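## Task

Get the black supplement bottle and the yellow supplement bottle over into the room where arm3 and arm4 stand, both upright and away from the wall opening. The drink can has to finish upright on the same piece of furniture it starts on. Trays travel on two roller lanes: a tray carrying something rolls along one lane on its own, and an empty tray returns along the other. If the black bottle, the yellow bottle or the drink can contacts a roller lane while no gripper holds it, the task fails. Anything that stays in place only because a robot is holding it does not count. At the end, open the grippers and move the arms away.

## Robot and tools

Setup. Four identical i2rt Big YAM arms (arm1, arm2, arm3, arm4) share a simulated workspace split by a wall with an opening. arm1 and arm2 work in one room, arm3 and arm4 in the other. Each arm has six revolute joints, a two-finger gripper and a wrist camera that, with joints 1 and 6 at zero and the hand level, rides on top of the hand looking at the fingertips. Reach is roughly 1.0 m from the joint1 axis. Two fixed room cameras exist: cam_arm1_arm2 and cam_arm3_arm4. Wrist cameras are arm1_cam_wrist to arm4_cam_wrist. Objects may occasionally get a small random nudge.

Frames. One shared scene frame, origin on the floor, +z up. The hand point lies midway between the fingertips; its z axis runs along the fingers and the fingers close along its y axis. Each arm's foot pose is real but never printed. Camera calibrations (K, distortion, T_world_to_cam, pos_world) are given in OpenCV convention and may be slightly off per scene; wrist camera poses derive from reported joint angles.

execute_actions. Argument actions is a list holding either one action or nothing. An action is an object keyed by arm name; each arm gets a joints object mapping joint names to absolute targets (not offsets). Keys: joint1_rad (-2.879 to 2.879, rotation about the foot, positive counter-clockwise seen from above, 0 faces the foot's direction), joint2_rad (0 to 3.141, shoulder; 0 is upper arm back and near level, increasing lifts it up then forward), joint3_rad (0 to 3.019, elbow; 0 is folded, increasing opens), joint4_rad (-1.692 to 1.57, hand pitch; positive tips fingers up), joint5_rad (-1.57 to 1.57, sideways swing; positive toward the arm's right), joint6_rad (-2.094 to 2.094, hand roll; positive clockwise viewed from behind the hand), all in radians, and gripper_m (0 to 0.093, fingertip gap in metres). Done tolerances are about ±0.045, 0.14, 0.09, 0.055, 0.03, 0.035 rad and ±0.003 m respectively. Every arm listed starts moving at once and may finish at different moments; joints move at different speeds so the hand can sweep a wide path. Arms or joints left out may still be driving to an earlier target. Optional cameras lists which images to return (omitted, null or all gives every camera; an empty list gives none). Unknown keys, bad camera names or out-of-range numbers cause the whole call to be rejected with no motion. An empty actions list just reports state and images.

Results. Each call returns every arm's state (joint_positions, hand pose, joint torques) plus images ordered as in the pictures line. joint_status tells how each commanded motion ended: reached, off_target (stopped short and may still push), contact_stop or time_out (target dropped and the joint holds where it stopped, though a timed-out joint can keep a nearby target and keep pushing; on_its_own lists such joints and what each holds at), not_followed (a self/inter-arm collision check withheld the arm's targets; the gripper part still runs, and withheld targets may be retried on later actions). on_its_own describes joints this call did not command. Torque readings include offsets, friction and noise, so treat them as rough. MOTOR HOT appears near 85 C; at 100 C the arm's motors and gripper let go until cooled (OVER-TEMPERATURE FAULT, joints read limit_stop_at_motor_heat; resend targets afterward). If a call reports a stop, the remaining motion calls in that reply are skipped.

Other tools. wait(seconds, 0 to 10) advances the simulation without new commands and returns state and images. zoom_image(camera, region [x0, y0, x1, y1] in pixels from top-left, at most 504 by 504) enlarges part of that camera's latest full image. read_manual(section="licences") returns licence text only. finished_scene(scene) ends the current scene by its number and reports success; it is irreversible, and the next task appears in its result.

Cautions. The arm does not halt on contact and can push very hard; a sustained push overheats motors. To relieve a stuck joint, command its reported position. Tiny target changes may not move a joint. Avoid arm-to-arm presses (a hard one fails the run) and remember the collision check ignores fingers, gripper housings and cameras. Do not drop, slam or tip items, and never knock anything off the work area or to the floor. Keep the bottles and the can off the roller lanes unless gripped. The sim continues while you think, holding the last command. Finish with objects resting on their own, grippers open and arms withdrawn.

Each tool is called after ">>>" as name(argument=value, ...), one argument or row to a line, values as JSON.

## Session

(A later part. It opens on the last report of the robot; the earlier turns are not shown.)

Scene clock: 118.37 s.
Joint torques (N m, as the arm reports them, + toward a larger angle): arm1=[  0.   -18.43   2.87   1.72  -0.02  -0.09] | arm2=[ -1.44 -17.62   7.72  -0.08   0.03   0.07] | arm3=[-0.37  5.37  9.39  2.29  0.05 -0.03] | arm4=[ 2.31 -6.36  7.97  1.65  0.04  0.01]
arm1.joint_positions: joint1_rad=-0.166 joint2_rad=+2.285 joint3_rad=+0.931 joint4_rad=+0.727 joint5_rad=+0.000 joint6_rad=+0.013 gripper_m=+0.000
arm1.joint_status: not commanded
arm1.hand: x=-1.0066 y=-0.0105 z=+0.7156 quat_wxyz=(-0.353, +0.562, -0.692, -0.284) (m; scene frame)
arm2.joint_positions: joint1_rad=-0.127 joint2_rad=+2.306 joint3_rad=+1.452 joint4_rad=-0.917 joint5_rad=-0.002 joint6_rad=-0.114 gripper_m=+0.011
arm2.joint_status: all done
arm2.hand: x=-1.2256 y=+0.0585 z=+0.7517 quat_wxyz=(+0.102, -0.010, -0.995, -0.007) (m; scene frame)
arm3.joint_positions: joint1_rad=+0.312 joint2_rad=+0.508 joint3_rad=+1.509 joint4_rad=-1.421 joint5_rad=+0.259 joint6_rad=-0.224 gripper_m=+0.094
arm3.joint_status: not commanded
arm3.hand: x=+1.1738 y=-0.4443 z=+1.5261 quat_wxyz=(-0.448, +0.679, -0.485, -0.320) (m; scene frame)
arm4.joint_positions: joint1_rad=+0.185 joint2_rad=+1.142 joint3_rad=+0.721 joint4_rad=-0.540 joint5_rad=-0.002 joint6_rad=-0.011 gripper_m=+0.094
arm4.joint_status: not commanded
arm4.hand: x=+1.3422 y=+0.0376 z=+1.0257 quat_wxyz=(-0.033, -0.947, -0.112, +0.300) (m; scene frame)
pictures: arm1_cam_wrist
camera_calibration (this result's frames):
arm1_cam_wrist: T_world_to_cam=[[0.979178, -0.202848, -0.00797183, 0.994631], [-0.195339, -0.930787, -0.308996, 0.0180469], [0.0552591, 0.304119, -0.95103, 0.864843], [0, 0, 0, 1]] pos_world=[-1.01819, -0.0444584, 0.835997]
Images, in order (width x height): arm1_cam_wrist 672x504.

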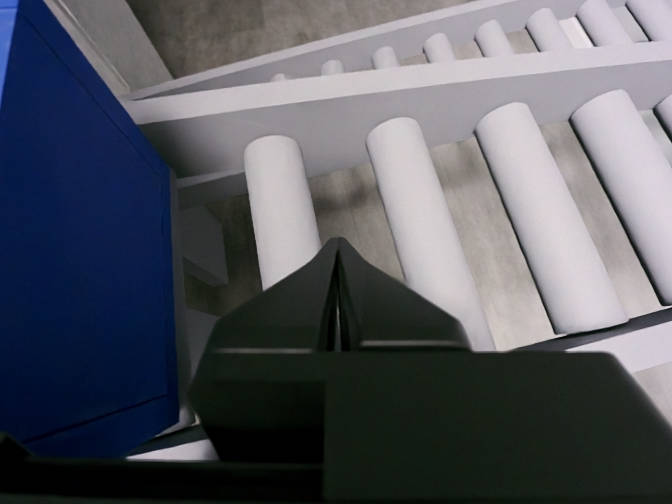

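>>> execute_actions(
  actions=[
    {"arm2": {"joints": {"gripper_m": 0.045}}},
  ],
  cameras=["arm1_cam_wrist"],
)

>>> execute_actions(
  actions=[
    {"arm2": {"joints": {"joint2_rad": 1.80, "joint4_rad": -1.2}}},
  ],
  cameras=["arm1_cam_wrist", "arm2_cam_wrist", "cam_arm1_arm2"],
)

Scene clock: 124.90 s.
Joint torques (N m, as the arm reports them, + toward a larger angle): arm1=[ -0.05 -18.47   2.88   1.75  -0.02  -0.1 ] | arm2=[ -0.74 -16.54   7.99  -0.16   0.05   0.  ] | arm3=[-0.3   5.31  9.5   2.17  0.03 -0.02] | arm4=[ 1.99 -6.28  7.92  1.64  0.05  0.02]
arm1.joint_positions: joint1_rad=-0.166 joint2_rad=+2.285 joint3_rad=+0.931 joint4_rad=+0.727 joint5_rad=+0.000 joint6_rad=+0.013 gripper_m=+0.000
arm1.joint_status: not commanded
arm1.hand: x=-1.0066 y=-0.0105 z=+0.7156 quat_wxyz=(-0.353, +0.562, -0.692, -0.284) (m; scene frame)
arm2.joint_positions: joint1_rad=-0.127 joint2_rad=+2.291 joint3_rad=+1.452 joint4_rad=-0.917 joint5_rad=-0.002 joint6_rad=-0.114 gripper_m=+0.045
arm2.joint_status: all done
arm2.hand: x=-1.2213 y=+0.0581 z=+0.7593 quat_wxyz=(+0.095, -0.010, -0.995, -0.006) (m; scene frame)
arm3.joint_positions: joint1_rad=+0.312 joint2_rad=+0.508 joint3_rad=+1.509 joint4_rad=-1.421 joint5_rad=+0.259 joint6_rad=-0.224 gripper_m=+0.094
arm3.joint_status: not commanded
arm3.hand: x=+1.1738 y=-0.4443 z=+1.5261 quat_wxyz=(-0.448, +0.679, -0.485, -0.320) (m; scene frame)
arm4.joint_positions: joint1_rad=+0.185 joint2_rad=+1.142 joint3_rad=+0.721 joint4_rad=-0.540 joint5_rad=-0.002 joint6_rad=-0.011 gripper_m=+0.094
arm4.joint_status: not commanded
arm4.hand: x=+1.3422 y=+0.0376 z=+1.0257 quat_wxyz=(-0.033, -0.947, -0.112, +0.300) (m; scene frame)
pictures: arm1_cam_wrist
camera_calibration (this result's frames):
arm1_cam_wrist: T_world_to_cam=[[0.979178, -0.202848, -0.00797183, 0.994631], [-0.195339, -0.930787, -0.308996, 0.0180469], [0.0552591, 0.304119, -0.95103, 0.864843], [0, 0, 0, 1]] pos_world=[-1.01819, -0.0444584, 0.835997]
Images, in order (width x height): arm1_cam_wrist 672x504.

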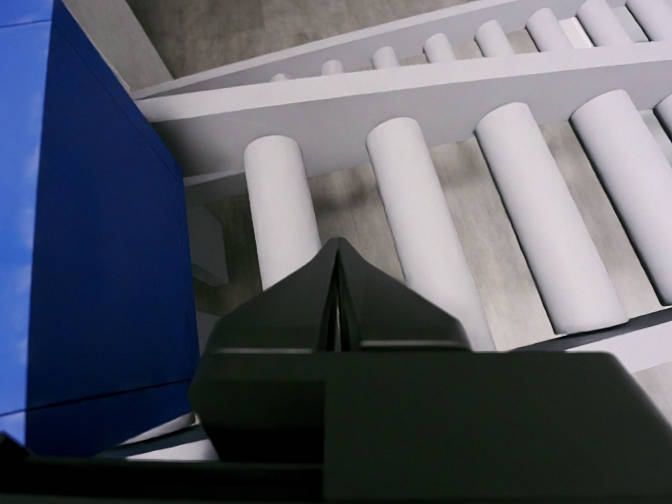

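Scene clock: 126.43 s.
Joint torques (N m, as the arm reports them, + toward a larger angle): arm1=[ -0.08 -18.51   2.87   1.73  -0.03  -0.1 ] | arm2=[ -1.1  -13.38  10.92  -0.33   0.08  -0.01] | arm3=[-0.3   5.45  9.49  2.12  0.03  0.  ] | arm4=[ 2.13 -6.31  7.99  1.64  0.07  0.03]
arm1.joint_positions: joint1_rad=-0.166 joint2_rad=+2.285 joint3_rad=+0.931 joint4_rad=+0.727 joint5_rad=+0.000 joint6_rad=+0.013 gripper_m=+0.000
arm1.joint_status: not commanded
arm1.hand: x=-1.0066 y=-0.0105 z=+0.7156 quat_wxyz=(-0.353, +0.562, -0.692, -0.284) (m; scene frame)
arm2.joint_positions: joint1_rad=-0.127 joint2_rad=+1.808 joint3_rad=+1.452 joint4_rad=-1.191 joint5_rad=-0.002 joint6_rad=-0.114 gripper_m=+0.045
arm2.joint_status: all done
arm2.hand: x=-1.2114 y=+0.0603 z=+1.0184 quat_wxyz=(-0.008, -0.009, -1.000, +0.007) (m; scene frame)
arm3.joint_positions: joint1_rad=+0.312 joint2_rad=+0.508 joint3_rad=+1.509 joint4_rad=-1.421 joint5_rad=+0.259 joint6_rad=-0.224 gripper_m=+0.094
arm3.joint_status: not commanded
arm3.hand: x=+1.1738 y=-0.4443 z=+1.5261 quat_wxyz=(-0.448, +0.679, -0.485, -0.320) (m; scene frame)
arm4.joint_positions: joint1_rad=+0.185 joint2_rad=+1.142 joint3_rad=+0.721 joint4_rad=-0.540 joint5_rad=-0.002 joint6_rad=-0.011 gripper_m=+0.094
arm4.joint_status: not commanded
arm4.hand: x=+1.3422 y=+0.0376 z=+1.0257 quat_wxyz=(-0.033, -0.947, -0.112, +0.300) (m; scene frame)
pictures: arm1_cam_wrist, arm2_cam_wrist, cam_arm1_arm2
camera_calibration (this result's frames):
arm1_cam_wrist: T_world_to_cam=[[0.979178, -0.202848, -0.00797183, 0.994631], [-0.195339, -0.930787, -0.308996, 0.0180469], [0.0552591, 0.304119, -0.95103, 0.864843], [0, 0, 0, 1]] pos_world=[-1.01819, -0.0444584, 0.835997]
arm2_cam_wrist: T_world_to_cam=[[-0.0159301, -0.999623, 0.0223724, 0.0163996], [-0.816185, 0.0259252, 0.577208, -1.57371], [-0.577571, -0.00906501, -0.81629, 0.255915], [0, 0, 0, 1]] pos_world=[-1.13637, 0.0595119, 1.11689]
Images, in order (width x height): arm1_cam_wrist 672x504, arm2_cam_wrist 672x504, cam_arm1_arm2 672x504.

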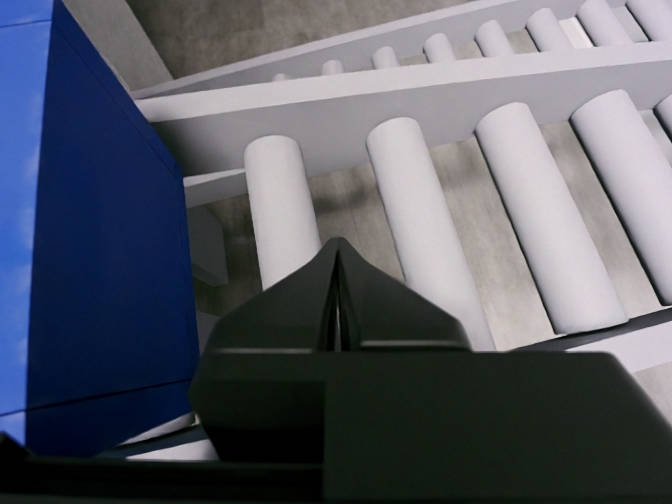

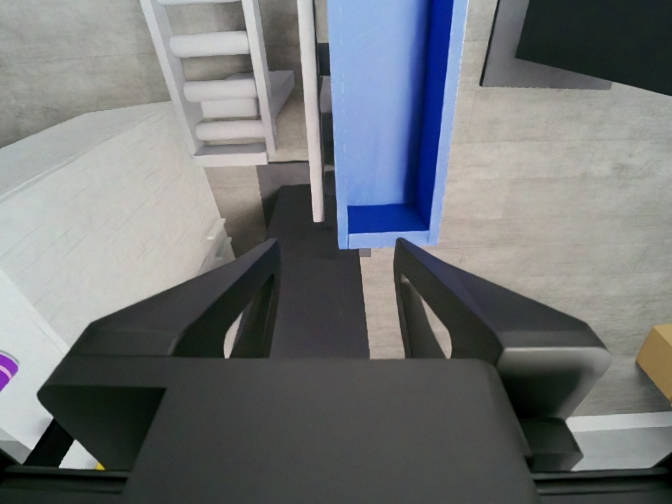

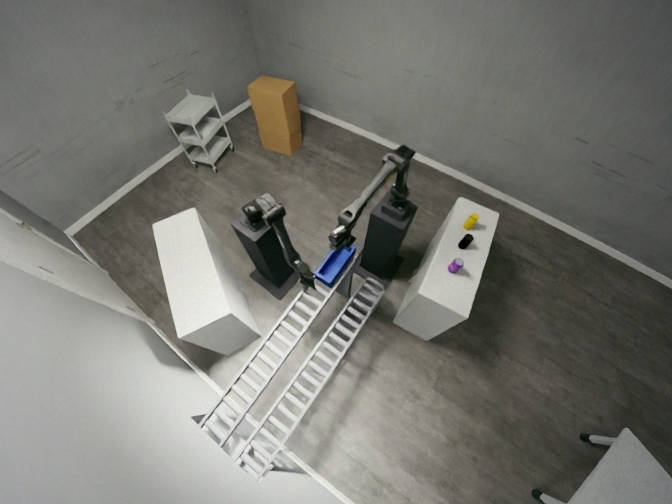

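>>> execute_actions(
  actions=[
    {"arm2": {"joints": {"joint1_rad": 1.74, "joint6_rad": 0.0, "gripper_m": 0.093, "joint4_rad": -1.225}}},
  ],
  cameras=["arm2_cam_wrist", "cam_arm1_arm2"],
)

Scene clock: 131.23 s.
Joint torques (N m, as the arm reports them, + toward a larger angle): arm1=[ -0.02 -18.47   2.88   1.73  -0.03  -0.08] | arm2=[ -0.07 -13.04  10.59  -0.32  -0.04   0.14] | arm3=[-0.35  5.37  9.43  2.28  0.01  0.  ] | arm4=[ 2.09 -6.2   7.93  1.67  0.05  0.02]
arm1.joint_positions: joint1_rad=-0.166 joint2_rad=+2.285 joint3_rad=+0.931 joint4_rad=+0.727 joint5_rad=+0.000 joint6_rad=+0.013 gripper_m=+0.000
arm1.joint_status: not commanded
arm1.hand: x=-1.0066 y=-0.0105 z=+0.7156 quat_wxyz=(-0.353, +0.562, -0.692, -0.284) (m; scene frame)
arm2.joint_positions: joint1_rad=+1.747 joint2_rad=+1.808 joint3_rad=+1.452 joint4_rad=-1.215 joint5_rad=+0.000 joint6_rad=-0.009 gripper_m=+0.093
arm2.joint_status: all done
arm2.hand: x=-1.8384 y=+0.6583 z=+1.0153 quat_wxyz=(+0.007, +0.768, -0.640, +0.001) (m; scene frame)
arm3.joint_positions: joint1_rad=+0.312 joint2_rad=+0.508 joint3_rad=+1.509 joint4_rad=-1.421 joint5_rad=+0.259 joint6_rad=-0.224 gripper_m=+0.094
arm3.joint_status: not commanded
arm3.hand: x=+1.1738 y=-0.4443 z=+1.5261 quat_wxyz=(-0.448, +0.679, -0.485, -0.320) (m; scene frame)
arm4.joint_positions: joint1_rad=+0.185 joint2_rad=+1.142 joint3_rad=+0.721 joint4_rad=-0.540 joint5_rad=-0.002 joint6_rad=-0.011 gripper_m=+0.094
arm4.joint_status: not commanded
arm4.hand: x=+1.3422 y=+0.0376 z=+1.0257 quat_wxyz=(-0.033, -0.947, -0.112, +0.300) (m; scene frame)
pictures: arm2_cam_wrist, cam_arm1_arm2
camera_calibration (this result's frames):
arm2_cam_wrist: T_world_to_cam=[[0.983358, 0.181676, -0.000191716, 1.68667], [0.145434, -0.786558, 0.600147, 0.18023], [0.108881, -0.590187, -0.79989, 1.52457], [0, 0, 0, 1]] pos_world=[-1.85081, 0.735113, 1.11164]
Images, in order (width x height): arm2_cam_wrist 672x504, cam_arm1_arm2 672x504.

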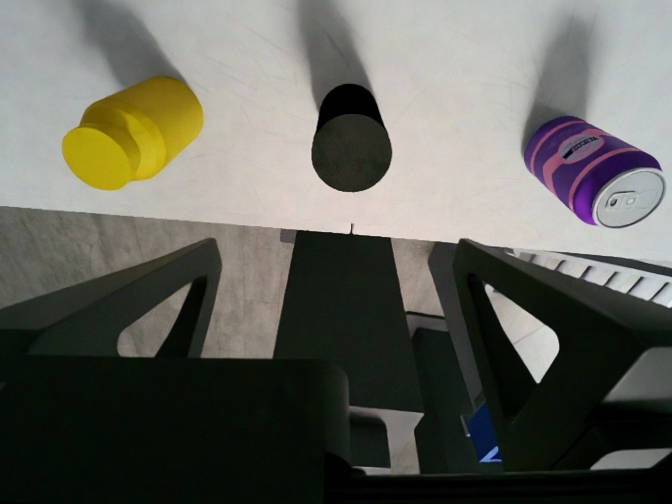

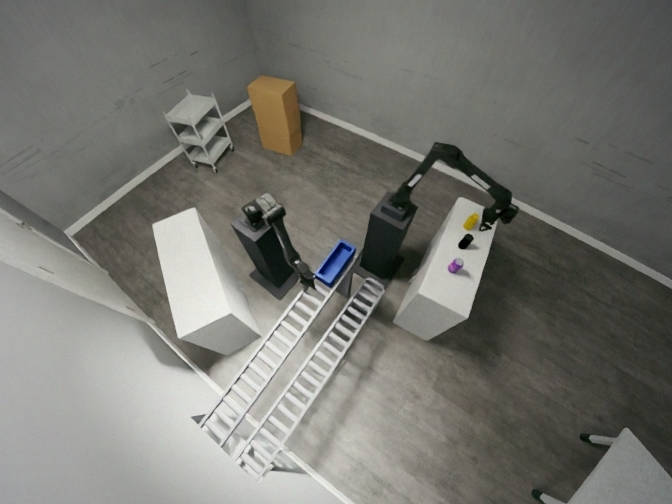

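>>> zoom_image(
  camera="arm2_cam_wrist",
  region=[40, 50, 440, 250],
)

Region (40, 50, 440, 250) of arm2_cam_wrist's 672x504 image, scaled by 1.260, with more detail than that image has.

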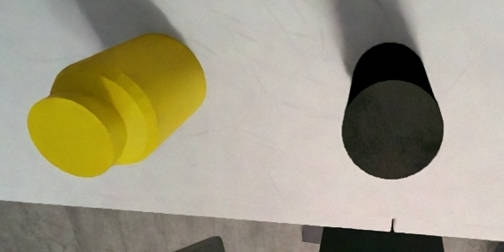

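>>> execute_actions(
  actions=[
    {"arm2": {"joints": {"joint1_rad": 1.712, "joint2_rad": 1.895, "joint3_rad": 1.257, "joint4_rad": -0.90}}},
  ],
  cameras=["arm2_cam_wrist"],
)

Scene clock: 159.77 s.
Joint torques (N m, as the arm reports them, + toward a larger angle): arm1=[ -0.01 -18.57   2.88   1.73  -0.02  -0.09] | arm2=[ -0.38 -14.28   9.2    0.48  -0.08   0.16] | arm3=[-0.43  5.56  9.38  2.17  0.05 -0.03] | arm4=[ 2.19 -6.42  7.95  1.66  0.06  0.01]
arm1.joint_positions: joint1_rad=-0.166 joint2_rad=+2.285 joint3_rad=+0.931 joint4_rad=+0.727 joint5_rad=+0.000 joint6_rad=+0.013 gripper_m=+0.000
arm1.joint_status: not commanded
arm1.hand: x=-1.0066 y=-0.0105 z=+0.7156 quat_wxyz=(-0.353, +0.562, -0.692, -0.284) (m; scene frame)
arm2.joint_positions: joint1_rad=+1.721 joint2_rad=+1.910 joint3_rad=+1.245 joint4_rad=-0.911 joint5_rad=+0.000 joint6_rad=-0.009 gripper_m=+0.093
arm2.joint_status: all done
arm2.hand: x=-1.8224 y=+0.6356 z=+0.8951 quat_wxyz=(+0.009, +0.760, -0.650, +0.003) (m; scene frame)
arm3.joint_positions: joint1_rad=+0.312 joint2_rad=+0.508 joint3_rad=+1.509 joint4_rad=-1.421 joint5_rad=+0.259 joint6_rad=-0.224 gripper_m=+0.094
arm3.joint_status: not commanded
arm3.hand: x=+1.1738 y=-0.4443 z=+1.5261 quat_wxyz=(-0.448, +0.679, -0.485, -0.320) (m; scene frame)
arm4.joint_positions: joint1_rad=+0.185 joint2_rad=+1.142 joint3_rad=+0.721 joint4_rad=-0.540 joint5_rad=-0.002 joint6_rad=-0.011 gripper_m=+0.094
arm4.joint_status: not commanded
arm4.hand: x=+1.3422 y=+0.0376 z=+1.0257 quat_wxyz=(-0.033, -0.947, -0.112, +0.300) (m; scene frame)
pictures: arm2_cam_wrist
camera_calibration (this result's frames):
arm2_cam_wrist: T_world_to_cam=[[0.987673, 0.156529, 0.0000444422, 1.69861], [0.124726, -0.787172, 0.60399, 0.191449], [0.0945772, -0.596539, -0.796992, 1.38869], [0, 0, 0, 1]] pos_world=[-1.83288, 0.713226, 0.991062]
Images, in order (width x height): arm2_cam_wrist 672x504.

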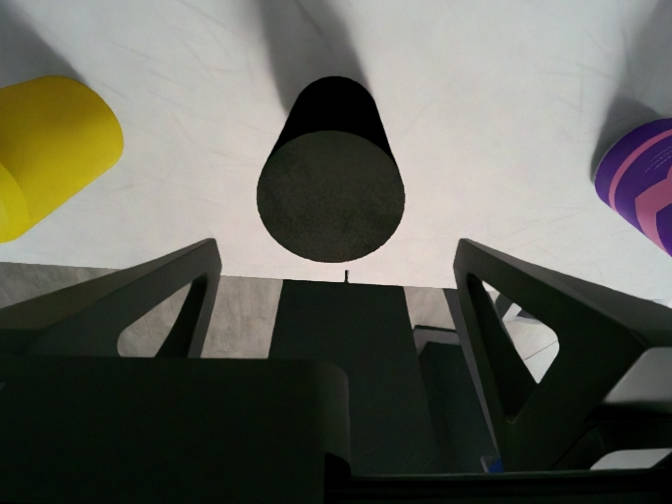

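>>> execute_actions(
  actions=[
    {"arm2": {"joints": {"joint2_rad": 1.998, "joint4_rad": -0.783}}},
  ],
  cameras=["arm2_cam_wrist"],
)

Scene clock: 184.90 s.
Joint torques (N m, as the arm reports them, + toward a larger angle): arm1=[ -0.05 -18.44   2.87   1.73  -0.02  -0.09] | arm2=[ -0.79 -13.92   8.63   0.52  -0.02   0.16] | arm3=[-0.31  5.46  9.53  2.29  0.04 -0.02] | arm4=[ 2.15 -6.47  7.95  1.65  0.04  0.02]
arm1.joint_positions: joint1_rad=-0.166 joint2_rad=+2.285 joint3_rad=+0.931 joint4_rad=+0.727 joint5_rad=+0.000 joint6_rad=+0.013 gripper_m=+0.000
arm1.joint_status: not commanded
arm1.hand: x=-1.0066 y=-0.0105 z=+0.7156 quat_wxyz=(-0.353, +0.562, -0.692, -0.284) (m; scene frame)
arm2.joint_positions: joint1_rad=+1.721 joint2_rad=+2.012 joint3_rad=+1.245 joint4_rad=-0.794 joint5_rad=+0.000 joint6_rad=-0.009 gripper_m=+0.093
arm2.joint_status: all done
arm2.hand: x=-1.8244 y=+0.6460 z=+0.8446 quat_wxyz=(+0.004, +0.760, -0.650, -0.002) (m; scene frame)
arm3.joint_positions: joint1_rad=+0.312 joint2_rad=+0.508 joint3_rad=+1.509 joint4_rad=-1.421 joint5_rad=+0.259 joint6_rad=-0.224 gripper_m=+0.094
arm3.joint_status: not commanded
arm3.hand: x=+1.1738 y=-0.4443 z=+1.5261 quat_wxyz=(-0.448, +0.679, -0.485, -0.320) (m; scene frame)
arm4.joint_positions: joint1_rad=+0.185 joint2_rad=+1.142 joint3_rad=+0.721 joint4_rad=-0.540 joint5_rad=-0.002 joint6_rad=-0.011 gripper_m=+0.094
arm4.joint_status: not commanded
arm4.hand: x=+1.3422 y=+0.0376 z=+1.0257 quat_wxyz=(-0.033, -0.947, -0.112, +0.300) (m; scene frame)
pictures: arm2_cam_wrist
camera_calibration (this result's frames):
arm2_cam_wrist: T_world_to_cam=[[0.987694, 0.156396, 0.000206905, 1.69893], [0.125916, -0.795991, 0.592067, 0.248333], [0.0927614, -0.584756, -0.805888, 1.35139], [0, 0, 0, 1]] pos_world=[-1.83465, 0.722197, 0.941687]
Images, in order (width x height): arm2_cam_wrist 672x504.

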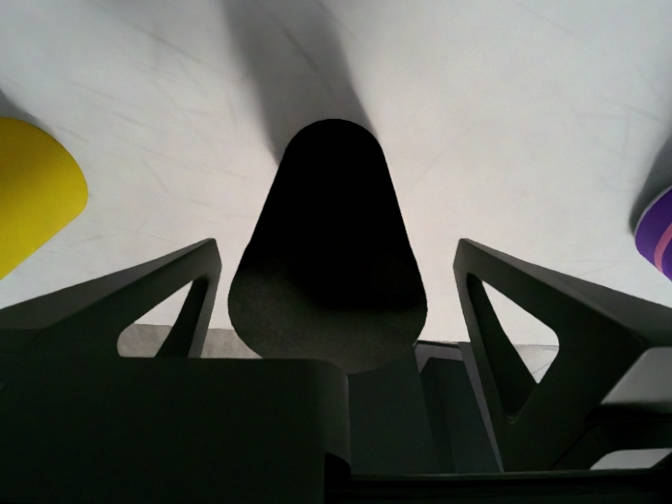

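>>> execute_actions(
  actions=[
    {"arm2": {"joints": {"gripper_m": 0.0}}},
  ],
  cameras=["arm2_cam_wrist"],
)

>>> execute_actions(
  actions=[
    {"arm2": {"joints": {"joint2_rad": 1.80, "joint3_rad": 1.55, "joint4_rad": -1.33}}},
  ],
  cameras=["arm2_cam_wrist", "cam_arm1_arm2"],
)

Scene clock: 190.60 s.
Joint torques (N m, as the arm reports them, + toward a larger angle): arm1=[ -0.11 -18.44   2.88   1.74  -0.03  -0.09] | arm2=[ -0.46 -14.12   8.68   0.34  -0.09   0.15] | arm3=[-0.23  5.71  9.28  2.19  0.03 -0.02] | arm4=[ 2.13 -6.3   7.98  1.6   0.05  0.02]
arm1.joint_positions: joint1_rad=-0.166 joint2_rad=+2.285 joint3_rad=+0.931 joint4_rad=+0.727 joint5_rad=+0.000 joint6_rad=+0.013 gripper_m=+0.000
arm1.joint_status: not commanded
arm1.hand: x=-1.0066 y=-0.0105 z=+0.7156 quat_wxyz=(-0.353, +0.562, -0.692, -0.284) (m; scene frame)
arm2.joint_positions: joint1_rad=+1.721 joint2_rad=+2.012 joint3_rad=+1.245 joint4_rad=-0.793 joint5_rad=+0.000 joint6_rad=-0.008 gripper_m=+0.058
arm2.joint_status: gripper_m off_target (ended at +0.058, target +0.000)
arm2.hand: x=-1.8243 y=+0.6461 z=+0.8446 quat_wxyz=(+0.004, +0.760, -0.650, -0.002) (m; scene frame)
arm3.joint_positions: joint1_rad=+0.312 joint2_rad=+0.508 joint3_rad=+1.509 joint4_rad=-1.421 joint5_rad=+0.259 joint6_rad=-0.224 gripper_m=+0.094
arm3.joint_status: not commanded
arm3.hand: x=+1.1738 y=-0.4443 z=+1.5261 quat_wxyz=(-0.448, +0.679, -0.485, -0.320) (m; scene frame)
arm4.joint_positions: joint1_rad=+0.185 joint2_rad=+1.142 joint3_rad=+0.721 joint4_rad=-0.540 joint5_rad=-0.002 joint6_rad=-0.011 gripper_m=+0.094
arm4.joint_status: not commanded
arm4.hand: x=+1.3422 y=+0.0376 z=+1.0257 quat_wxyz=(-0.033, -0.947, -0.112, +0.300) (m; scene frame)
pictures: arm2_cam_wrist
camera_calibration (this result's frames):
arm2_cam_wrist: T_world_to_cam=[[0.987814, 0.155639, 0.000593329, 1.69925], [0.125115, -0.796339, 0.591769, 0.247424], [0.0925747, -0.584483, -0.806108, 1.35111], [0, 0, 0, 1]] pos_world=[-1.83458, 0.722266, 0.941715]
Images, in order (width x height): arm2_cam_wrist 672x504.

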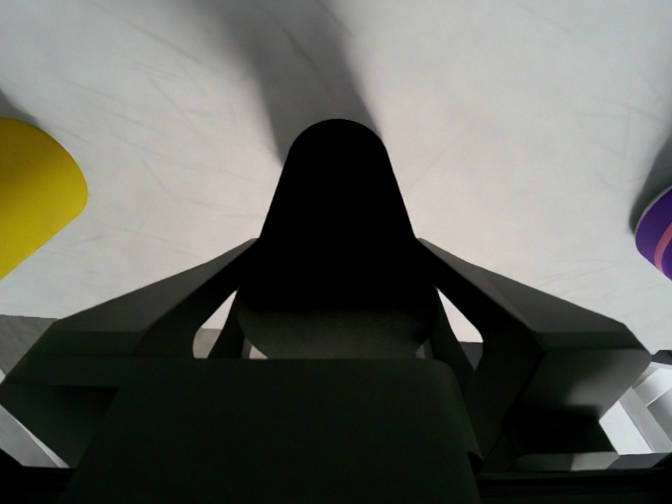

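Scene clock: 192.03 s.
Joint torques (N m, as the arm reports them, + toward a larger angle): arm1=[ -0.09 -18.44   2.87   1.71  -0.03  -0.09] | arm2=[  0.09 -14.12  11.54  -0.43  -0.06   0.16] | arm3=[-0.41  5.8   9.44  2.23  0.05 -0.04] | arm4=[ 2.21 -6.39  7.98  1.63  0.04  0.02]
arm1.joint_positions: joint1_rad=-0.166 joint2_rad=+2.285 joint3_rad=+0.931 joint4_rad=+0.727 joint5_rad=+0.000 joint6_rad=+0.013 gripper_m=+0.000
arm1.joint_status: not commanded
arm1.hand: x=-1.0066 y=-0.0105 z=+0.7156 quat_wxyz=(-0.353, +0.562, -0.692, -0.284) (m; scene frame)
arm2.joint_positions: joint1_rad=+1.721 joint2_rad=+1.818 joint3_rad=+1.530 joint4_rad=-1.321 joint5_rad=+0.000 joint6_rad=-0.008 gripper_m=+0.058
arm2.joint_status: all done
arm2.hand: x=-1.8251 y=+0.6632 z=+1.0384 quat_wxyz=(+0.019, +0.759, -0.650, +0.016) (m; scene frame)
arm3.joint_positions: joint1_rad=+0.312 joint2_rad=+0.508 joint3_rad=+1.509 joint4_rad=-1.421 joint5_rad=+0.259 joint6_rad=-0.224 gripper_m=+0.094
arm3.joint_status: not commanded
arm3.hand: x=+1.1738 y=-0.4443 z=+1.5261 quat_wxyz=(-0.448, +0.679, -0.485, -0.320) (m; scene frame)
arm4.joint_positions: joint1_rad=+0.185 joint2_rad=+1.142 joint3_rad=+0.721 joint4_rad=-0.540 joint5_rad=-0.002 joint6_rad=-0.011 gripper_m=+0.094
arm4.joint_status: not commanded
arm4.hand: x=+1.3422 y=+0.0376 z=+1.0257 quat_wxyz=(-0.033, -0.947, -0.112, +0.300) (m; scene frame)
pictures: arm2_cam_wrist, cam_arm1_arm2
camera_calibration (this result's frames):
arm2_cam_wrist: T_world_to_cam=[[0.987744, 0.156082, 0.0000976574, 1.69731], [0.121175, -0.767237, 0.629813, 0.0804213], [0.0983773, -0.622082, -0.776747, 1.52242], [0, 0, 0, 1]] pos_world=[-1.83603, 0.743854, 1.13172]
Images, in order (width x height): arm2_cam_wrist 672x504, cam_arm1_arm2 672x504.

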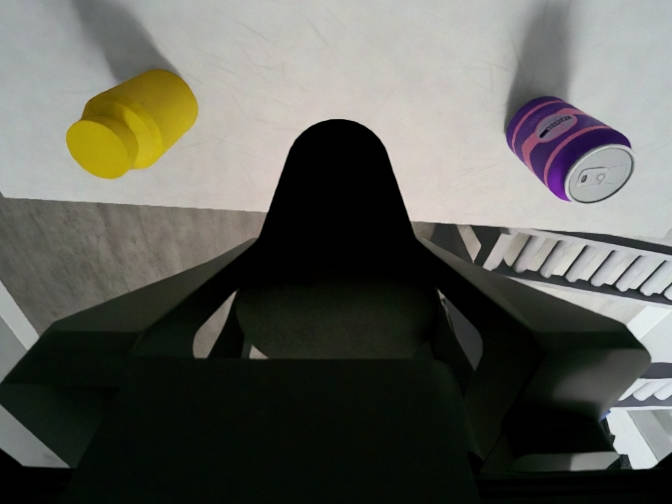

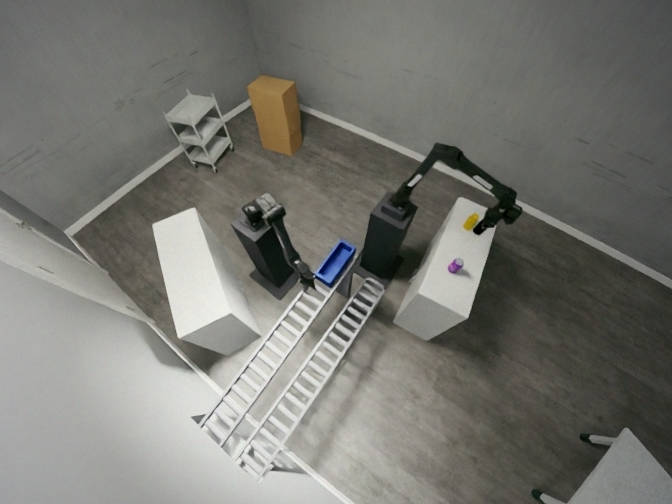

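>>> execute_actions(
  actions=[
    {"arm2": {"joints": {"joint1_rad": -0.195, "joint2_rad": 2.02, "joint3_rad": 1.775, "joint4_rad": -1.385, "joint6_rad": -1.775}}},
  ],
  cameras=["arm2_cam_wrist", "cam_arm1_arm2", "arm1_cam_wrist"],
)

Scene clock: 216.67 s.
Joint torques (N m, as the arm reports them, + toward a larger angle): arm1=[ -0.02 -18.55   2.87   1.71  -0.02  -0.1 ] | arm2=[  0.44 -17.47  12.63  -0.47  -0.2   -0.03] | arm3=[-0.4   5.53  9.43  2.13  0.02 -0.01] | arm4=[ 2.25 -6.34  7.92  1.63  0.05  0.02]
arm1.joint_positions: joint1_rad=-0.166 joint2_rad=+2.285 joint3_rad=+0.931 joint4_rad=+0.727 joint5_rad=+0.000 joint6_rad=+0.013 gripper_m=+0.000
arm1.joint_status: not commanded
arm1.hand: x=-1.0066 y=-0.0105 z=+0.7156 quat_wxyz=(-0.353, +0.562, -0.692, -0.284) (m; scene frame)
arm2.joint_positions: joint1_rad=-0.207 joint2_rad=+2.054 joint3_rad=+1.741 joint4_rad=-1.376 joint5_rad=+0.002 joint6_rad=-1.765 gripper_m=+0.058
arm2.joint_status: all done
arm2.hand: x=-1.1687 y=+0.0061 z=+0.9875 quat_wxyz=(+0.040, +0.700, -0.712, -0.047) (m; scene frame)
arm3.joint_positions: joint1_rad=+0.312 joint2_rad=+0.508 joint3_rad=+1.509 joint4_rad=-1.421 joint5_rad=+0.259 joint6_rad=-0.224 gripper_m=+0.094
arm3.joint_status: not commanded
arm3.hand: x=+1.1738 y=-0.4443 z=+1.5261 quat_wxyz=(-0.448, +0.679, -0.485, -0.320) (m; scene frame)
arm4.joint_positions: joint1_rad=+0.185 joint2_rad=+1.142 joint3_rad=+0.721 joint4_rad=-0.540 joint5_rad=-0.002 joint6_rad=-0.011 gripper_m=+0.094
arm4.joint_status: not commanded
arm4.hand: x=+1.3422 y=+0.0376 z=+1.0257 quat_wxyz=(-0.033, -0.947, -0.112, +0.300) (m; scene frame)
pictures: arm1_cam_wrist, arm2_cam_wrist, cam_arm1_arm2
camera_calibration (this result's frames):
arm1_cam_wrist: T_world_to_cam=[[0.979178, -0.202848, -0.00797183, 0.994631], [-0.195339, -0.930787, -0.308996, 0.0180469], [0.0552591, 0.304119, -0.95103, 0.864843], [0, 0, 0, 1]] pos_world=[-1.01819, -0.0444584, 0.835997]
arm2_cam_wrist: T_world_to_cam=[[0.993322, -0.0147392, -0.114428, 1.27226], [0.0547724, -0.81267, 0.580145, -0.499451], [-0.101543, -0.582538, -0.806436, 0.804981], [0, 0, 0, 1]] pos_world=[-1.15467, 0.0817955, 1.0845]
Images, in order (width x height): arm1_cam_wrist 672x504, arm2_cam_wrist 672x504, cam_arm1_arm2 672x504.

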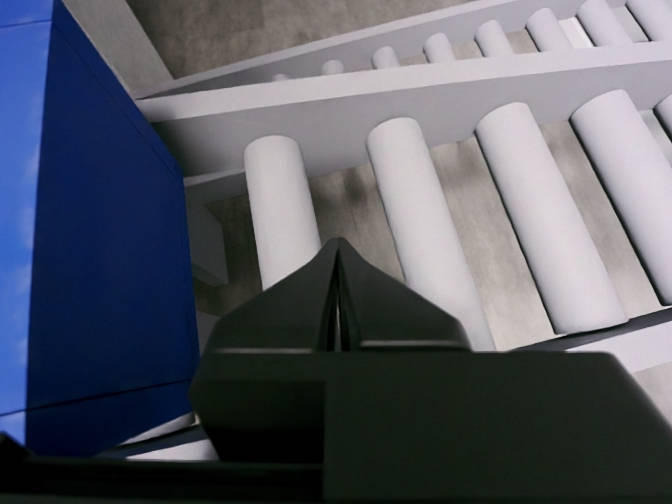

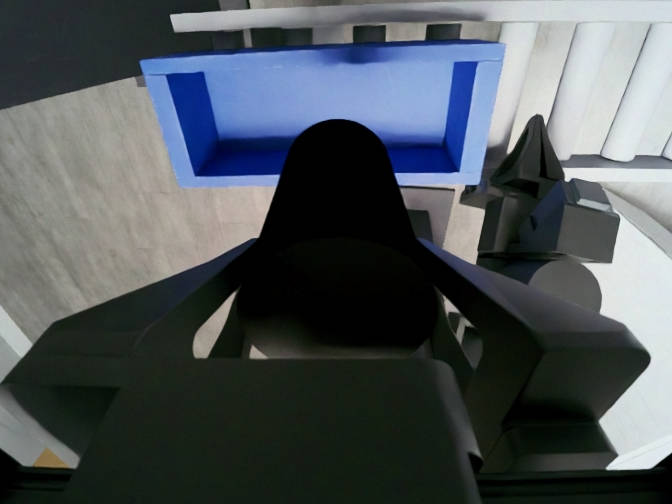

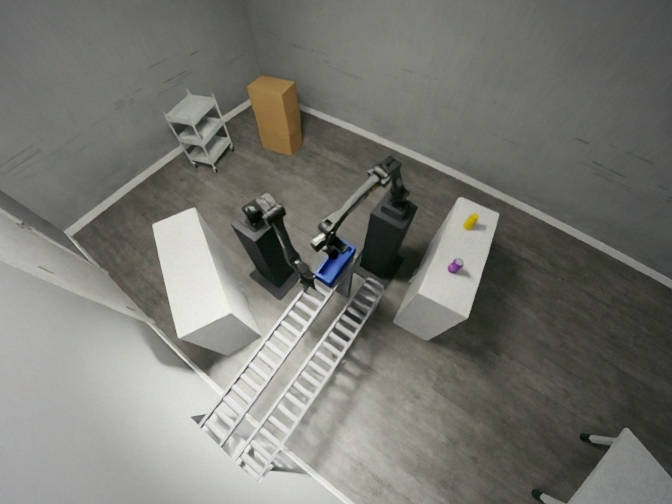

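>>> execute_actions(
  actions=[
    {"arm2": {"joints": {"joint1_rad": -0.185, "joint2_rad": 2.22, "joint3_rad": 1.79, "joint4_rad": -1.14}}},
  ],
  cameras=["arm2_cam_wrist", "arm1_cam_wrist"],
)

Scene clock: 233.07 s.
Joint torques (N m, as the arm reports them, + toward a larger angle): arm1=[ -0.01 -18.56   2.87   1.73  -0.03  -0.09] | arm2=[  1.05 -18.83  12.39   0.09  -0.2   -0.05] | arm3=[-0.51  5.5   9.48  2.24  0.01 -0.02] | arm4=[ 2.13 -6.33  7.95  1.61  0.06  0.03]
arm1.joint_positions: joint1_rad=-0.166 joint2_rad=+2.285 joint3_rad=+0.931 joint4_rad=+0.727 joint5_rad=+0.000 joint6_rad=+0.013 gripper_m=+0.000
arm1.joint_status: not commanded
arm1.hand: x=-1.0066 y=-0.0105 z=+0.7156 quat_wxyz=(-0.353, +0.562, -0.692, -0.284) (m; scene frame)
arm2.joint_positions: joint1_rad=-0.198 joint2_rad=+2.248 joint3_rad=+1.751 joint4_rad=-1.148 joint5_rad=+0.002 joint6_rad=-1.766 gripper_m=+0.058
arm2.joint_status: all done
arm2.hand: x=-1.1317 y=+0.0022 z=+0.8709 quat_wxyz=(+0.028, +0.704, -0.709, -0.028) (m; scene frame)
arm3.joint_positions: joint1_rad=+0.312 joint2_rad=+0.508 joint3_rad=+1.509 joint4_rad=-1.421 joint5_rad=+0.259 joint6_rad=-0.224 gripper_m=+0.094
arm3.joint_status: not commanded
arm3.hand: x=+1.1738 y=-0.4443 z=+1.5261 quat_wxyz=(-0.448, +0.679, -0.485, -0.320) (m; scene frame)
arm4.joint_positions: joint1_rad=+0.185 joint2_rad=+1.142 joint3_rad=+0.721 joint4_rad=-0.540 joint5_rad=-0.002 joint6_rad=-0.011 gripper_m=+0.094
arm4.joint_status: not commanded
arm4.hand: x=+1.3422 y=+0.0376 z=+1.0257 quat_wxyz=(-0.033, -0.947, -0.112, +0.300) (m; scene frame)
pictures: arm1_cam_wrist, arm2_cam_wrist
camera_calibration (this result's frames):
arm1_cam_wrist: T_world_to_cam=[[0.979178, -0.202848, -0.00797183, 0.994631], [-0.195339, -0.930787, -0.308996, 0.0180469], [0.0552591, 0.304119, -0.95103, 0.864843], [0, 0, 0, 1]] pos_world=[-1.01819, -0.0444584, 0.835997]
arm2_cam_wrist: T_world_to_cam=[[0.997517, -0.00547242, -0.0702102, 1.18828], [0.0370729, -0.806841, 0.589605, -0.465323], [-0.059875, -0.590744, -0.804635, 0.758045], [0, 0, 0, 1]] pos_world=[-1.1227, 0.0788717, 0.967736]
Images, in order (width x height): arm1_cam_wrist 672x504, arm2_cam_wrist 672x504.

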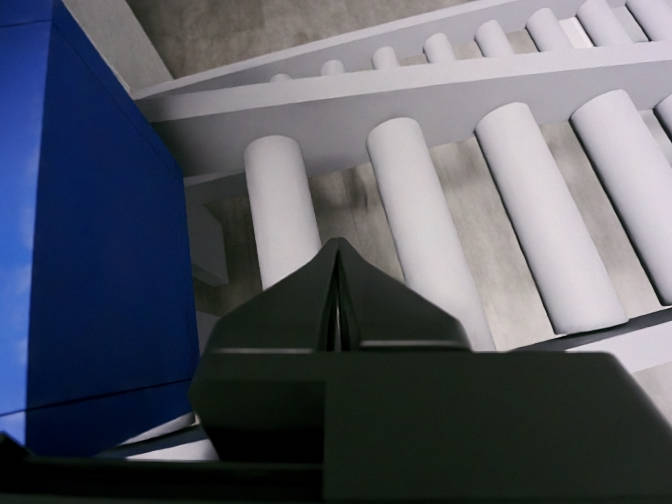

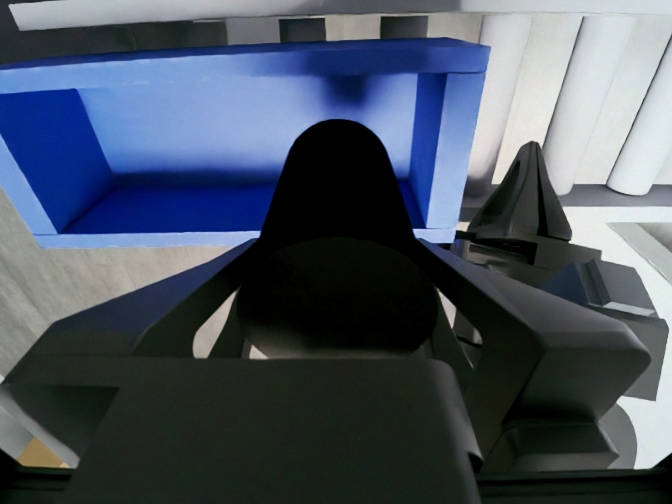

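>>> execute_actions(
  actions=[
    {"arm2": {"joints": {"joint2_rad": 2.36, "joint4_rad": -1.008}}},
  ],
  cameras=["arm2_cam_wrist", "arm1_cam_wrist"],
)

Scene clock: 238.90 s.
Joint torques (N m, as the arm reports them, + toward a larger angle): arm1=[  0.07 -18.53   2.89   1.71  -0.05  -0.09] | arm2=[  0.78 -19.46  11.34  -0.02  -0.09  -0.08] | arm3=[-0.19  5.49  9.36  2.14  0.   -0.02] | arm4=[ 2.19 -6.23  7.92  1.64  0.05  0.02]
arm1.joint_positions: joint1_rad=-0.166 joint2_rad=+2.285 joint3_rad=+0.931 joint4_rad=+0.727 joint5_rad=+0.001 joint6_rad=+0.013 gripper_m=+0.000
arm1.joint_status: not commanded
arm1.hand: x=-1.0064 y=-0.0105 z=+0.7156 quat_wxyz=(-0.353, +0.562, -0.692, -0.284) (m; scene frame)
arm2.joint_positions: joint1_rad=-0.197 joint2_rad=+2.390 joint3_rad=+1.753 joint4_rad=-1.015 joint5_rad=-0.001 joint6_rad=-1.767 gripper_m=+0.058
arm2.joint_status: all done
arm2.hand: x=-1.1301 y=+0.0016 z=+0.7819 quat_wxyz=(+0.029, +0.704, -0.709, -0.032) (m; scene frame)
arm3.joint_positions: joint1_rad=+0.312 joint2_rad=+0.508 joint3_rad=+1.509 joint4_rad=-1.421 joint5_rad=+0.259 joint6_rad=-0.224 gripper_m=+0.094
arm3.joint_status: not commanded
arm3.hand: x=+1.1738 y=-0.4443 z=+1.5261 quat_wxyz=(-0.448, +0.679, -0.485, -0.320) (m; scene frame)
arm4.joint_positions: joint1_rad=+0.185 joint2_rad=+1.142 joint3_rad=+0.721 joint4_rad=-0.540 joint5_rad=-0.002 joint6_rad=-0.011 gripper_m=+0.094
arm4.joint_status: not commanded
arm4.hand: x=+1.3422 y=+0.0376 z=+1.0257 quat_wxyz=(-0.033, -0.947, -0.112, +0.300) (m; scene frame)
pictures: arm1_cam_wrist, arm2_cam_wrist
camera_calibration (this result's frames):
arm1_cam_wrist: T_world_to_cam=[[0.979056, -0.203452, -0.00752211, 0.994049], [-0.195776, -0.930692, -0.309006, 0.0176171], [0.0558672, 0.304007, -0.95103, 0.865456], [0, 0, 0, 1]] pos_world=[-1.01813, -0.0444677, 0.835996]
arm2_cam_wrist: T_world_to_cam=[[0.996951, -0.00434592, -0.0779041, 1.18583], [0.042248, -0.809351, 0.585804, -0.404576], [-0.0655976, -0.58731, -0.8067, 0.681298], [0, 0, 0, 1]] pos_world=[-1.12043, 0.0778424, 0.878985]
Images, in order (width x height): arm1_cam_wrist 672x504, arm2_cam_wrist 672x504.

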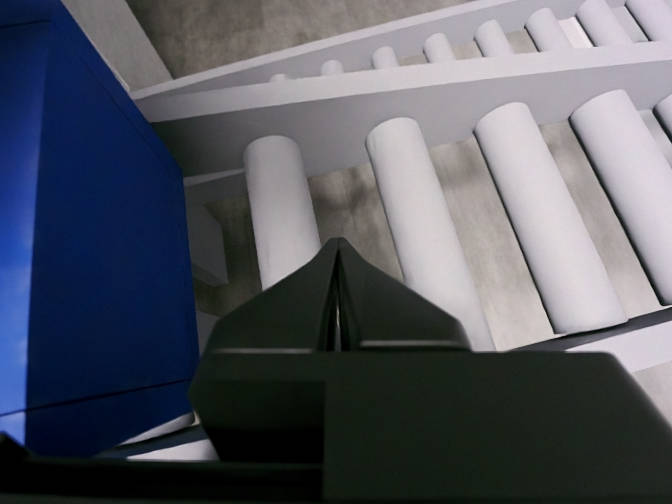

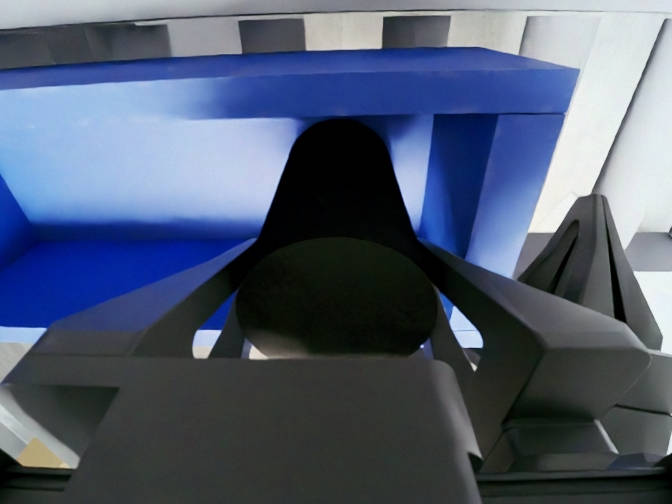

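>>> execute_actions(
  actions=[
    {"arm2": {"joints": {"gripper_m": 0.075}}},
  ],
  cameras=["arm2_cam_wrist"],
)

>>> execute_actions(
  actions=[
    {"arm2": {"joints": {"joint2_rad": 2.0, "joint4_rad": -1.36}}},
  ],
  cameras=["arm2_cam_wrist", "arm1_cam_wrist", "cam_arm1_arm2"],
)

Scene clock: 243.77 s.
Joint torques (N m, as the arm reports them, + toward a larger angle): arm1=[  0.03 -18.44   2.86   1.72  -0.05  -0.09] | arm2=[  0.3  -18.75  11.54   0.2   -0.07  -0.07] | arm3=[-0.33  5.43  9.36  2.12  0.03 -0.01] | arm4=[ 2.13 -6.34  7.96  1.63  0.04  0.03]
arm1.joint_positions: joint1_rad=-0.166 joint2_rad=+2.285 joint3_rad=+0.931 joint4_rad=+0.727 joint5_rad=+0.001 joint6_rad=+0.013 gripper_m=+0.000
arm1.joint_status: not commanded
arm1.hand: x=-1.0064 y=-0.0105 z=+0.7156 quat_wxyz=(-0.353, +0.562, -0.692, -0.284) (m; scene frame)
arm2.joint_positions: joint1_rad=-0.197 joint2_rad=+2.384 joint3_rad=+1.753 joint4_rad=-1.015 joint5_rad=-0.001 joint6_rad=-1.767 gripper_m=+0.075
arm2.joint_status: all done
arm2.hand: x=-1.1284 y=+0.0013 z=+0.7859 quat_wxyz=(+0.028, +0.704, -0.709, -0.030) (m; scene frame)
arm3.joint_positions: joint1_rad=+0.312 joint2_rad=+0.508 joint3_rad=+1.509 joint4_rad=-1.421 joint5_rad=+0.259 joint6_rad=-0.224 gripper_m=+0.094
arm3.joint_status: not commanded
arm3.hand: x=+1.1738 y=-0.4443 z=+1.5261 quat_wxyz=(-0.448, +0.679, -0.485, -0.320) (m; scene frame)
arm4.joint_positions: joint1_rad=+0.185 joint2_rad=+1.142 joint3_rad=+0.721 joint4_rad=-0.540 joint5_rad=-0.002 joint6_rad=-0.011 gripper_m=+0.094
arm4.joint_status: not commanded
arm4.hand: x=+1.3422 y=+0.0376 z=+1.0257 quat_wxyz=(-0.033, -0.947, -0.112, +0.300) (m; scene frame)
pictures: arm2_cam_wrist
camera_calibration (this result's frames):
arm2_cam_wrist: T_world_to_cam=[[0.997428, -0.00397217, -0.0715618, 1.18], [0.0389011, -0.80859, 0.587085, -0.411982], [-0.0601961, -0.588359, -0.806356, 0.690254], [0, 0, 0, 1]] pos_world=[-1.11939, 0.0776803, 0.882901]
Images, in order (width x height): arm2_cam_wrist 672x504.

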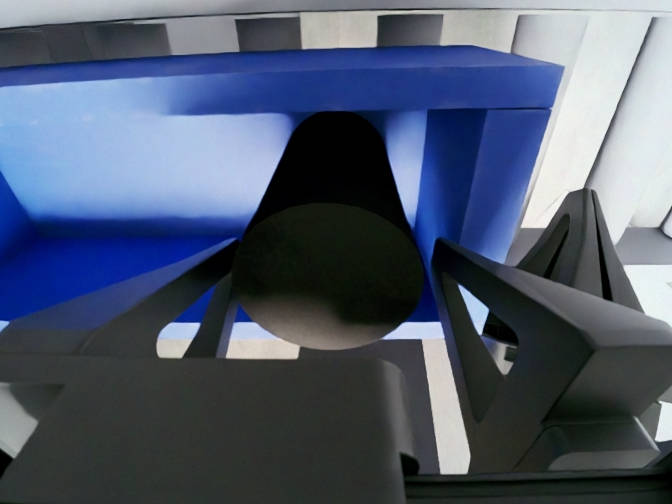

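Scene clock: 245.30 s.
Joint torques (N m, as the arm reports them, + toward a larger angle): arm1=[  0.06 -18.43   2.85   1.74  -0.05  -0.1 ] | arm2=[  0.13 -15.95  11.45  -0.38  -0.09  -0.02] | arm3=[-0.46  5.49  9.44  2.23  0.01 -0.03] | arm4=[ 2.26 -6.24  7.97  1.65  0.05  0.02]
arm1.joint_positions: joint1_rad=-0.166 joint2_rad=+2.285 joint3_rad=+0.931 joint4_rad=+0.727 joint5_rad=+0.001 joint6_rad=+0.013 gripper_m=+0.000
arm1.joint_status: not commanded
arm1.hand: x=-1.0064 y=-0.0105 z=+0.7156 quat_wxyz=(-0.353, +0.562, -0.692, -0.284) (m; scene frame)
arm2.joint_positions: joint1_rad=-0.197 joint2_rad=+2.013 joint3_rad=+1.771 joint4_rad=-1.351 joint5_rad=-0.001 joint6_rad=-1.767 gripper_m=+0.075
arm2.joint_status: all done
arm2.hand: x=-1.1493 y=+0.0089 z=+1.0214 quat_wxyz=(+0.013, +0.705, -0.709, -0.008) (m; scene frame)
arm3.joint_positions: joint1_rad=+0.312 joint2_rad=+0.508 joint3_rad=+1.509 joint4_rad=-1.421 joint5_rad=+0.259 joint6_rad=-0.224 gripper_m=+0.094
arm3.joint_status: not commanded
arm3.hand: x=+1.1738 y=-0.4443 z=+1.5261 quat_wxyz=(-0.448, +0.679, -0.485, -0.320) (m; scene frame)
arm4.joint_positions: joint1_rad=+0.185 joint2_rad=+1.142 joint3_rad=+0.721 joint4_rad=-0.540 joint5_rad=-0.002 joint6_rad=-0.011 gripper_m=+0.094
arm4.joint_status: not commanded
arm4.hand: x=+1.3422 y=+0.0376 z=+1.0257 quat_wxyz=(-0.033, -0.947, -0.112, +0.300) (m; scene frame)
pictures: arm1_cam_wrist, arm2_cam_wrist, cam_arm1_arm2
camera_calibration (this result's frames):
arm1_cam_wrist: T_world_to_cam=[[0.979056, -0.203452, -0.00752211, 0.994049], [-0.195776, -0.930692, -0.309006, 0.0176171], [0.0558672, 0.304007, -0.95103, 0.865456], [0, 0, 0, 1]] pos_world=[-1.01813, -0.0444677, 0.835996]
arm2_cam_wrist: T_world_to_cam=[[0.9998, -0.00372511, -0.0196321, 1.16741], [0.00873086, -0.802293, 0.596866, -0.588038], [-0.0179741, -0.596919, -0.8021, 0.927636], [0, 0, 0, 1]] pos_world=[-1.14537, 0.0862932, 1.11796]
Images, in order (width x height): arm1_cam_wrist 672x504, arm2_cam_wrist 672x504, cam_arm1_arm2 672x504.

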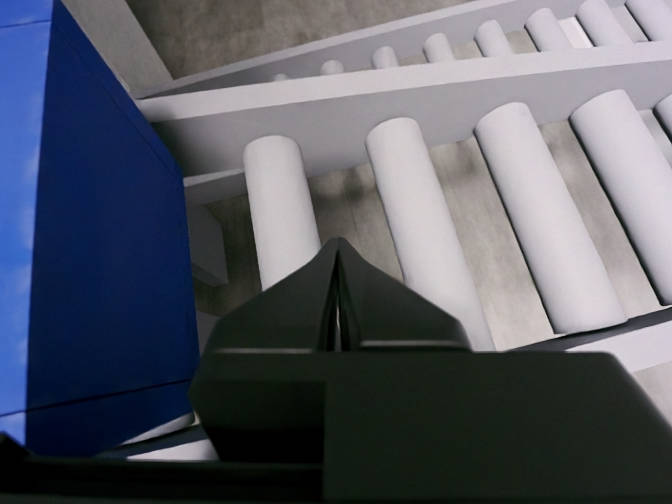

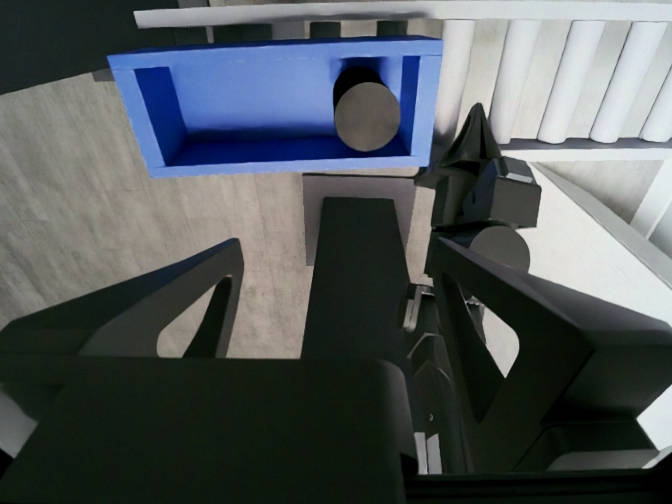

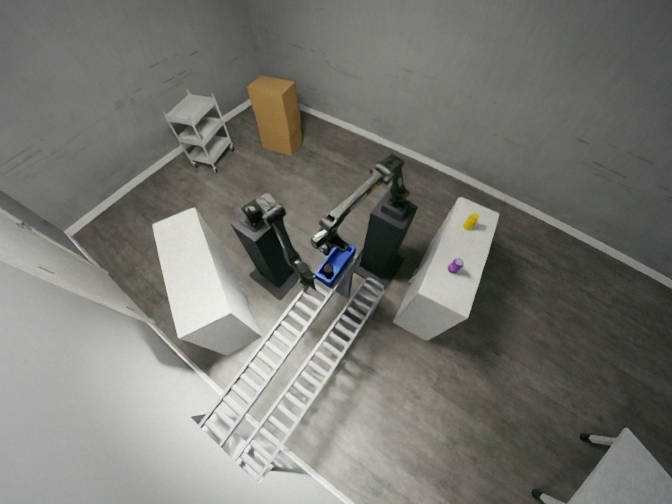

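>>> execute_actions(
  actions=[
    {"arm2": {"joints": {"joint1_rad": 2.06, "joint2_rad": 1.90, "joint3_rad": 1.422, "joint4_rad": -1.058, "joint6_rad": 0.0, "gripper_m": 0.093}}},
  ],
  cameras=["arm2_cam_wrist", "cam_arm1_arm2"],
)

Scene clock: 261.87 s.
Joint torques (N m, as the arm reports them, + toward a larger angle): arm1=[ -0.03 -18.55   2.87   1.73  -0.05  -0.1 ] | arm2=[ -0.08 -14.99   8.21  -0.06  -0.02   0.21] | arm3=[-0.48  5.17  9.45  2.25  0.04 -0.01] | arm4=[ 2.12 -6.22  7.96  1.64  0.06  0.03]
arm1.joint_positions: joint1_rad=-0.166 joint2_rad=+2.285 joint3_rad=+0.931 joint4_rad=+0.727 joint5_rad=+0.001 joint6_rad=+0.013 gripper_m=+0.000
arm1.joint_status: not commanded
arm1.hand: x=-1.0064 y=-0.0105 z=+0.7156 quat_wxyz=(-0.353, +0.562, -0.692, -0.284) (m; scene frame)
arm2.joint_positions: joint1_rad=+2.068 joint2_rad=+1.922 joint3_rad=+1.431 joint4_rad=-1.058 joint5_rad=+0.000 joint6_rad=-0.009 gripper_m=+0.093
arm2.joint_status: all done
arm2.hand: x=-2.0117 y=+0.6220 z=+0.9499 quat_wxyz=(+0.002, +0.861, -0.509, -0.009) (m; scene frame)
arm3.joint_positions: joint1_rad=+0.312 joint2_rad=+0.508 joint3_rad=+1.509 joint4_rad=-1.421 joint5_rad=+0.259 joint6_rad=-0.224 gripper_m=+0.094
arm3.joint_status: not commanded
arm3.hand: x=+1.1738 y=-0.4443 z=+1.5261 quat_wxyz=(-0.448, +0.679, -0.485, -0.320) (m; scene frame)
arm4.joint_positions: joint1_rad=+0.185 joint2_rad=+1.142 joint3_rad=+0.721 joint4_rad=-0.540 joint5_rad=-0.002 joint6_rad=-0.011 gripper_m=+0.094
arm4.joint_status: not commanded
arm4.hand: x=+1.3422 y=+0.0376 z=+1.0257 quat_wxyz=(-0.033, -0.947, -0.112, +0.300) (m; scene frame)
pictures: arm2_cam_wrist, cam_arm1_arm2
camera_calibration (this result's frames):
arm2_cam_wrist: T_world_to_cam=[[0.875447, 0.483304, -0.00297369, 1.46162], [0.39531, -0.71249, 0.579731, 0.6922], [0.278068, -0.5087, -0.814802, 1.77353], [0, 0, 0, 1]] pos_world=[-2.04637, 0.688972, 1.04813]
Images, in order (width x height): arm2_cam_wrist 672x504, cam_arm1_arm2 672x504.

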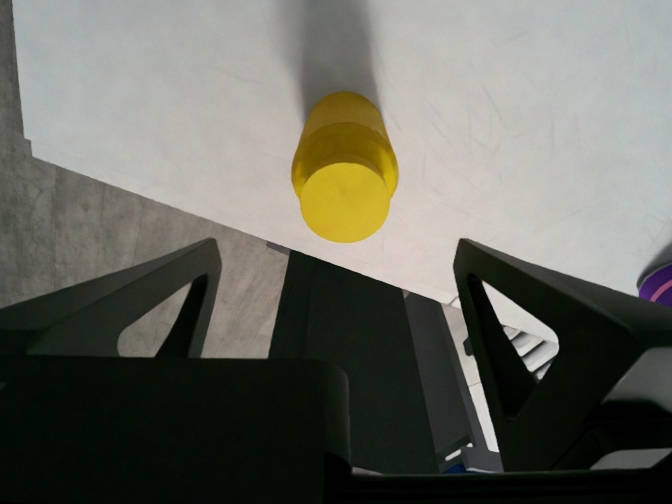

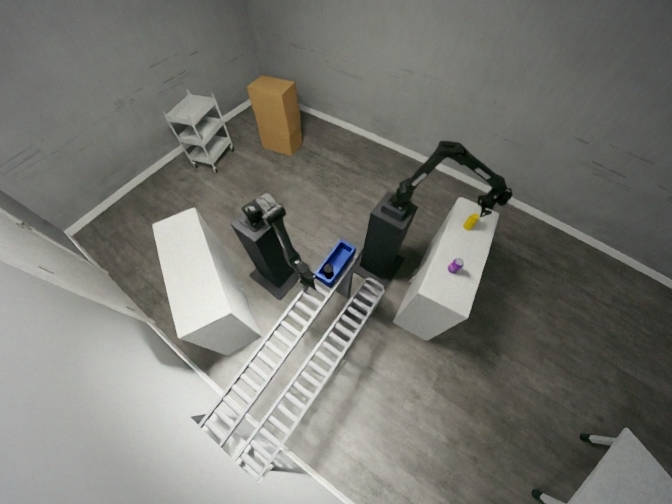

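>>> zoom_image(
  camera="arm2_cam_wrist",
  region=[260, 70, 440, 260],
)

Region (260, 70, 440, 260) of arm2_cam_wrist's 672x504 image, scaled by 2.653, with more detail than that image has; it fills the left 477 columns of this view, and the rest is white.

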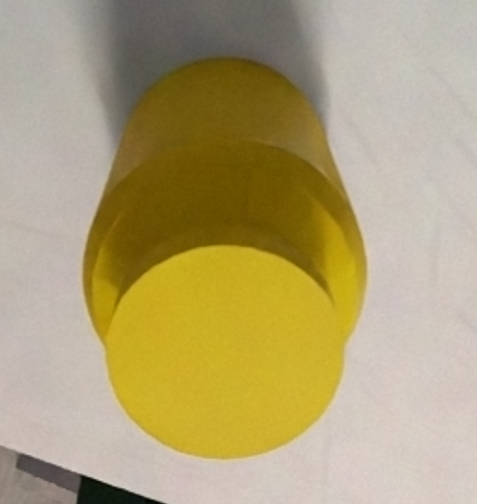

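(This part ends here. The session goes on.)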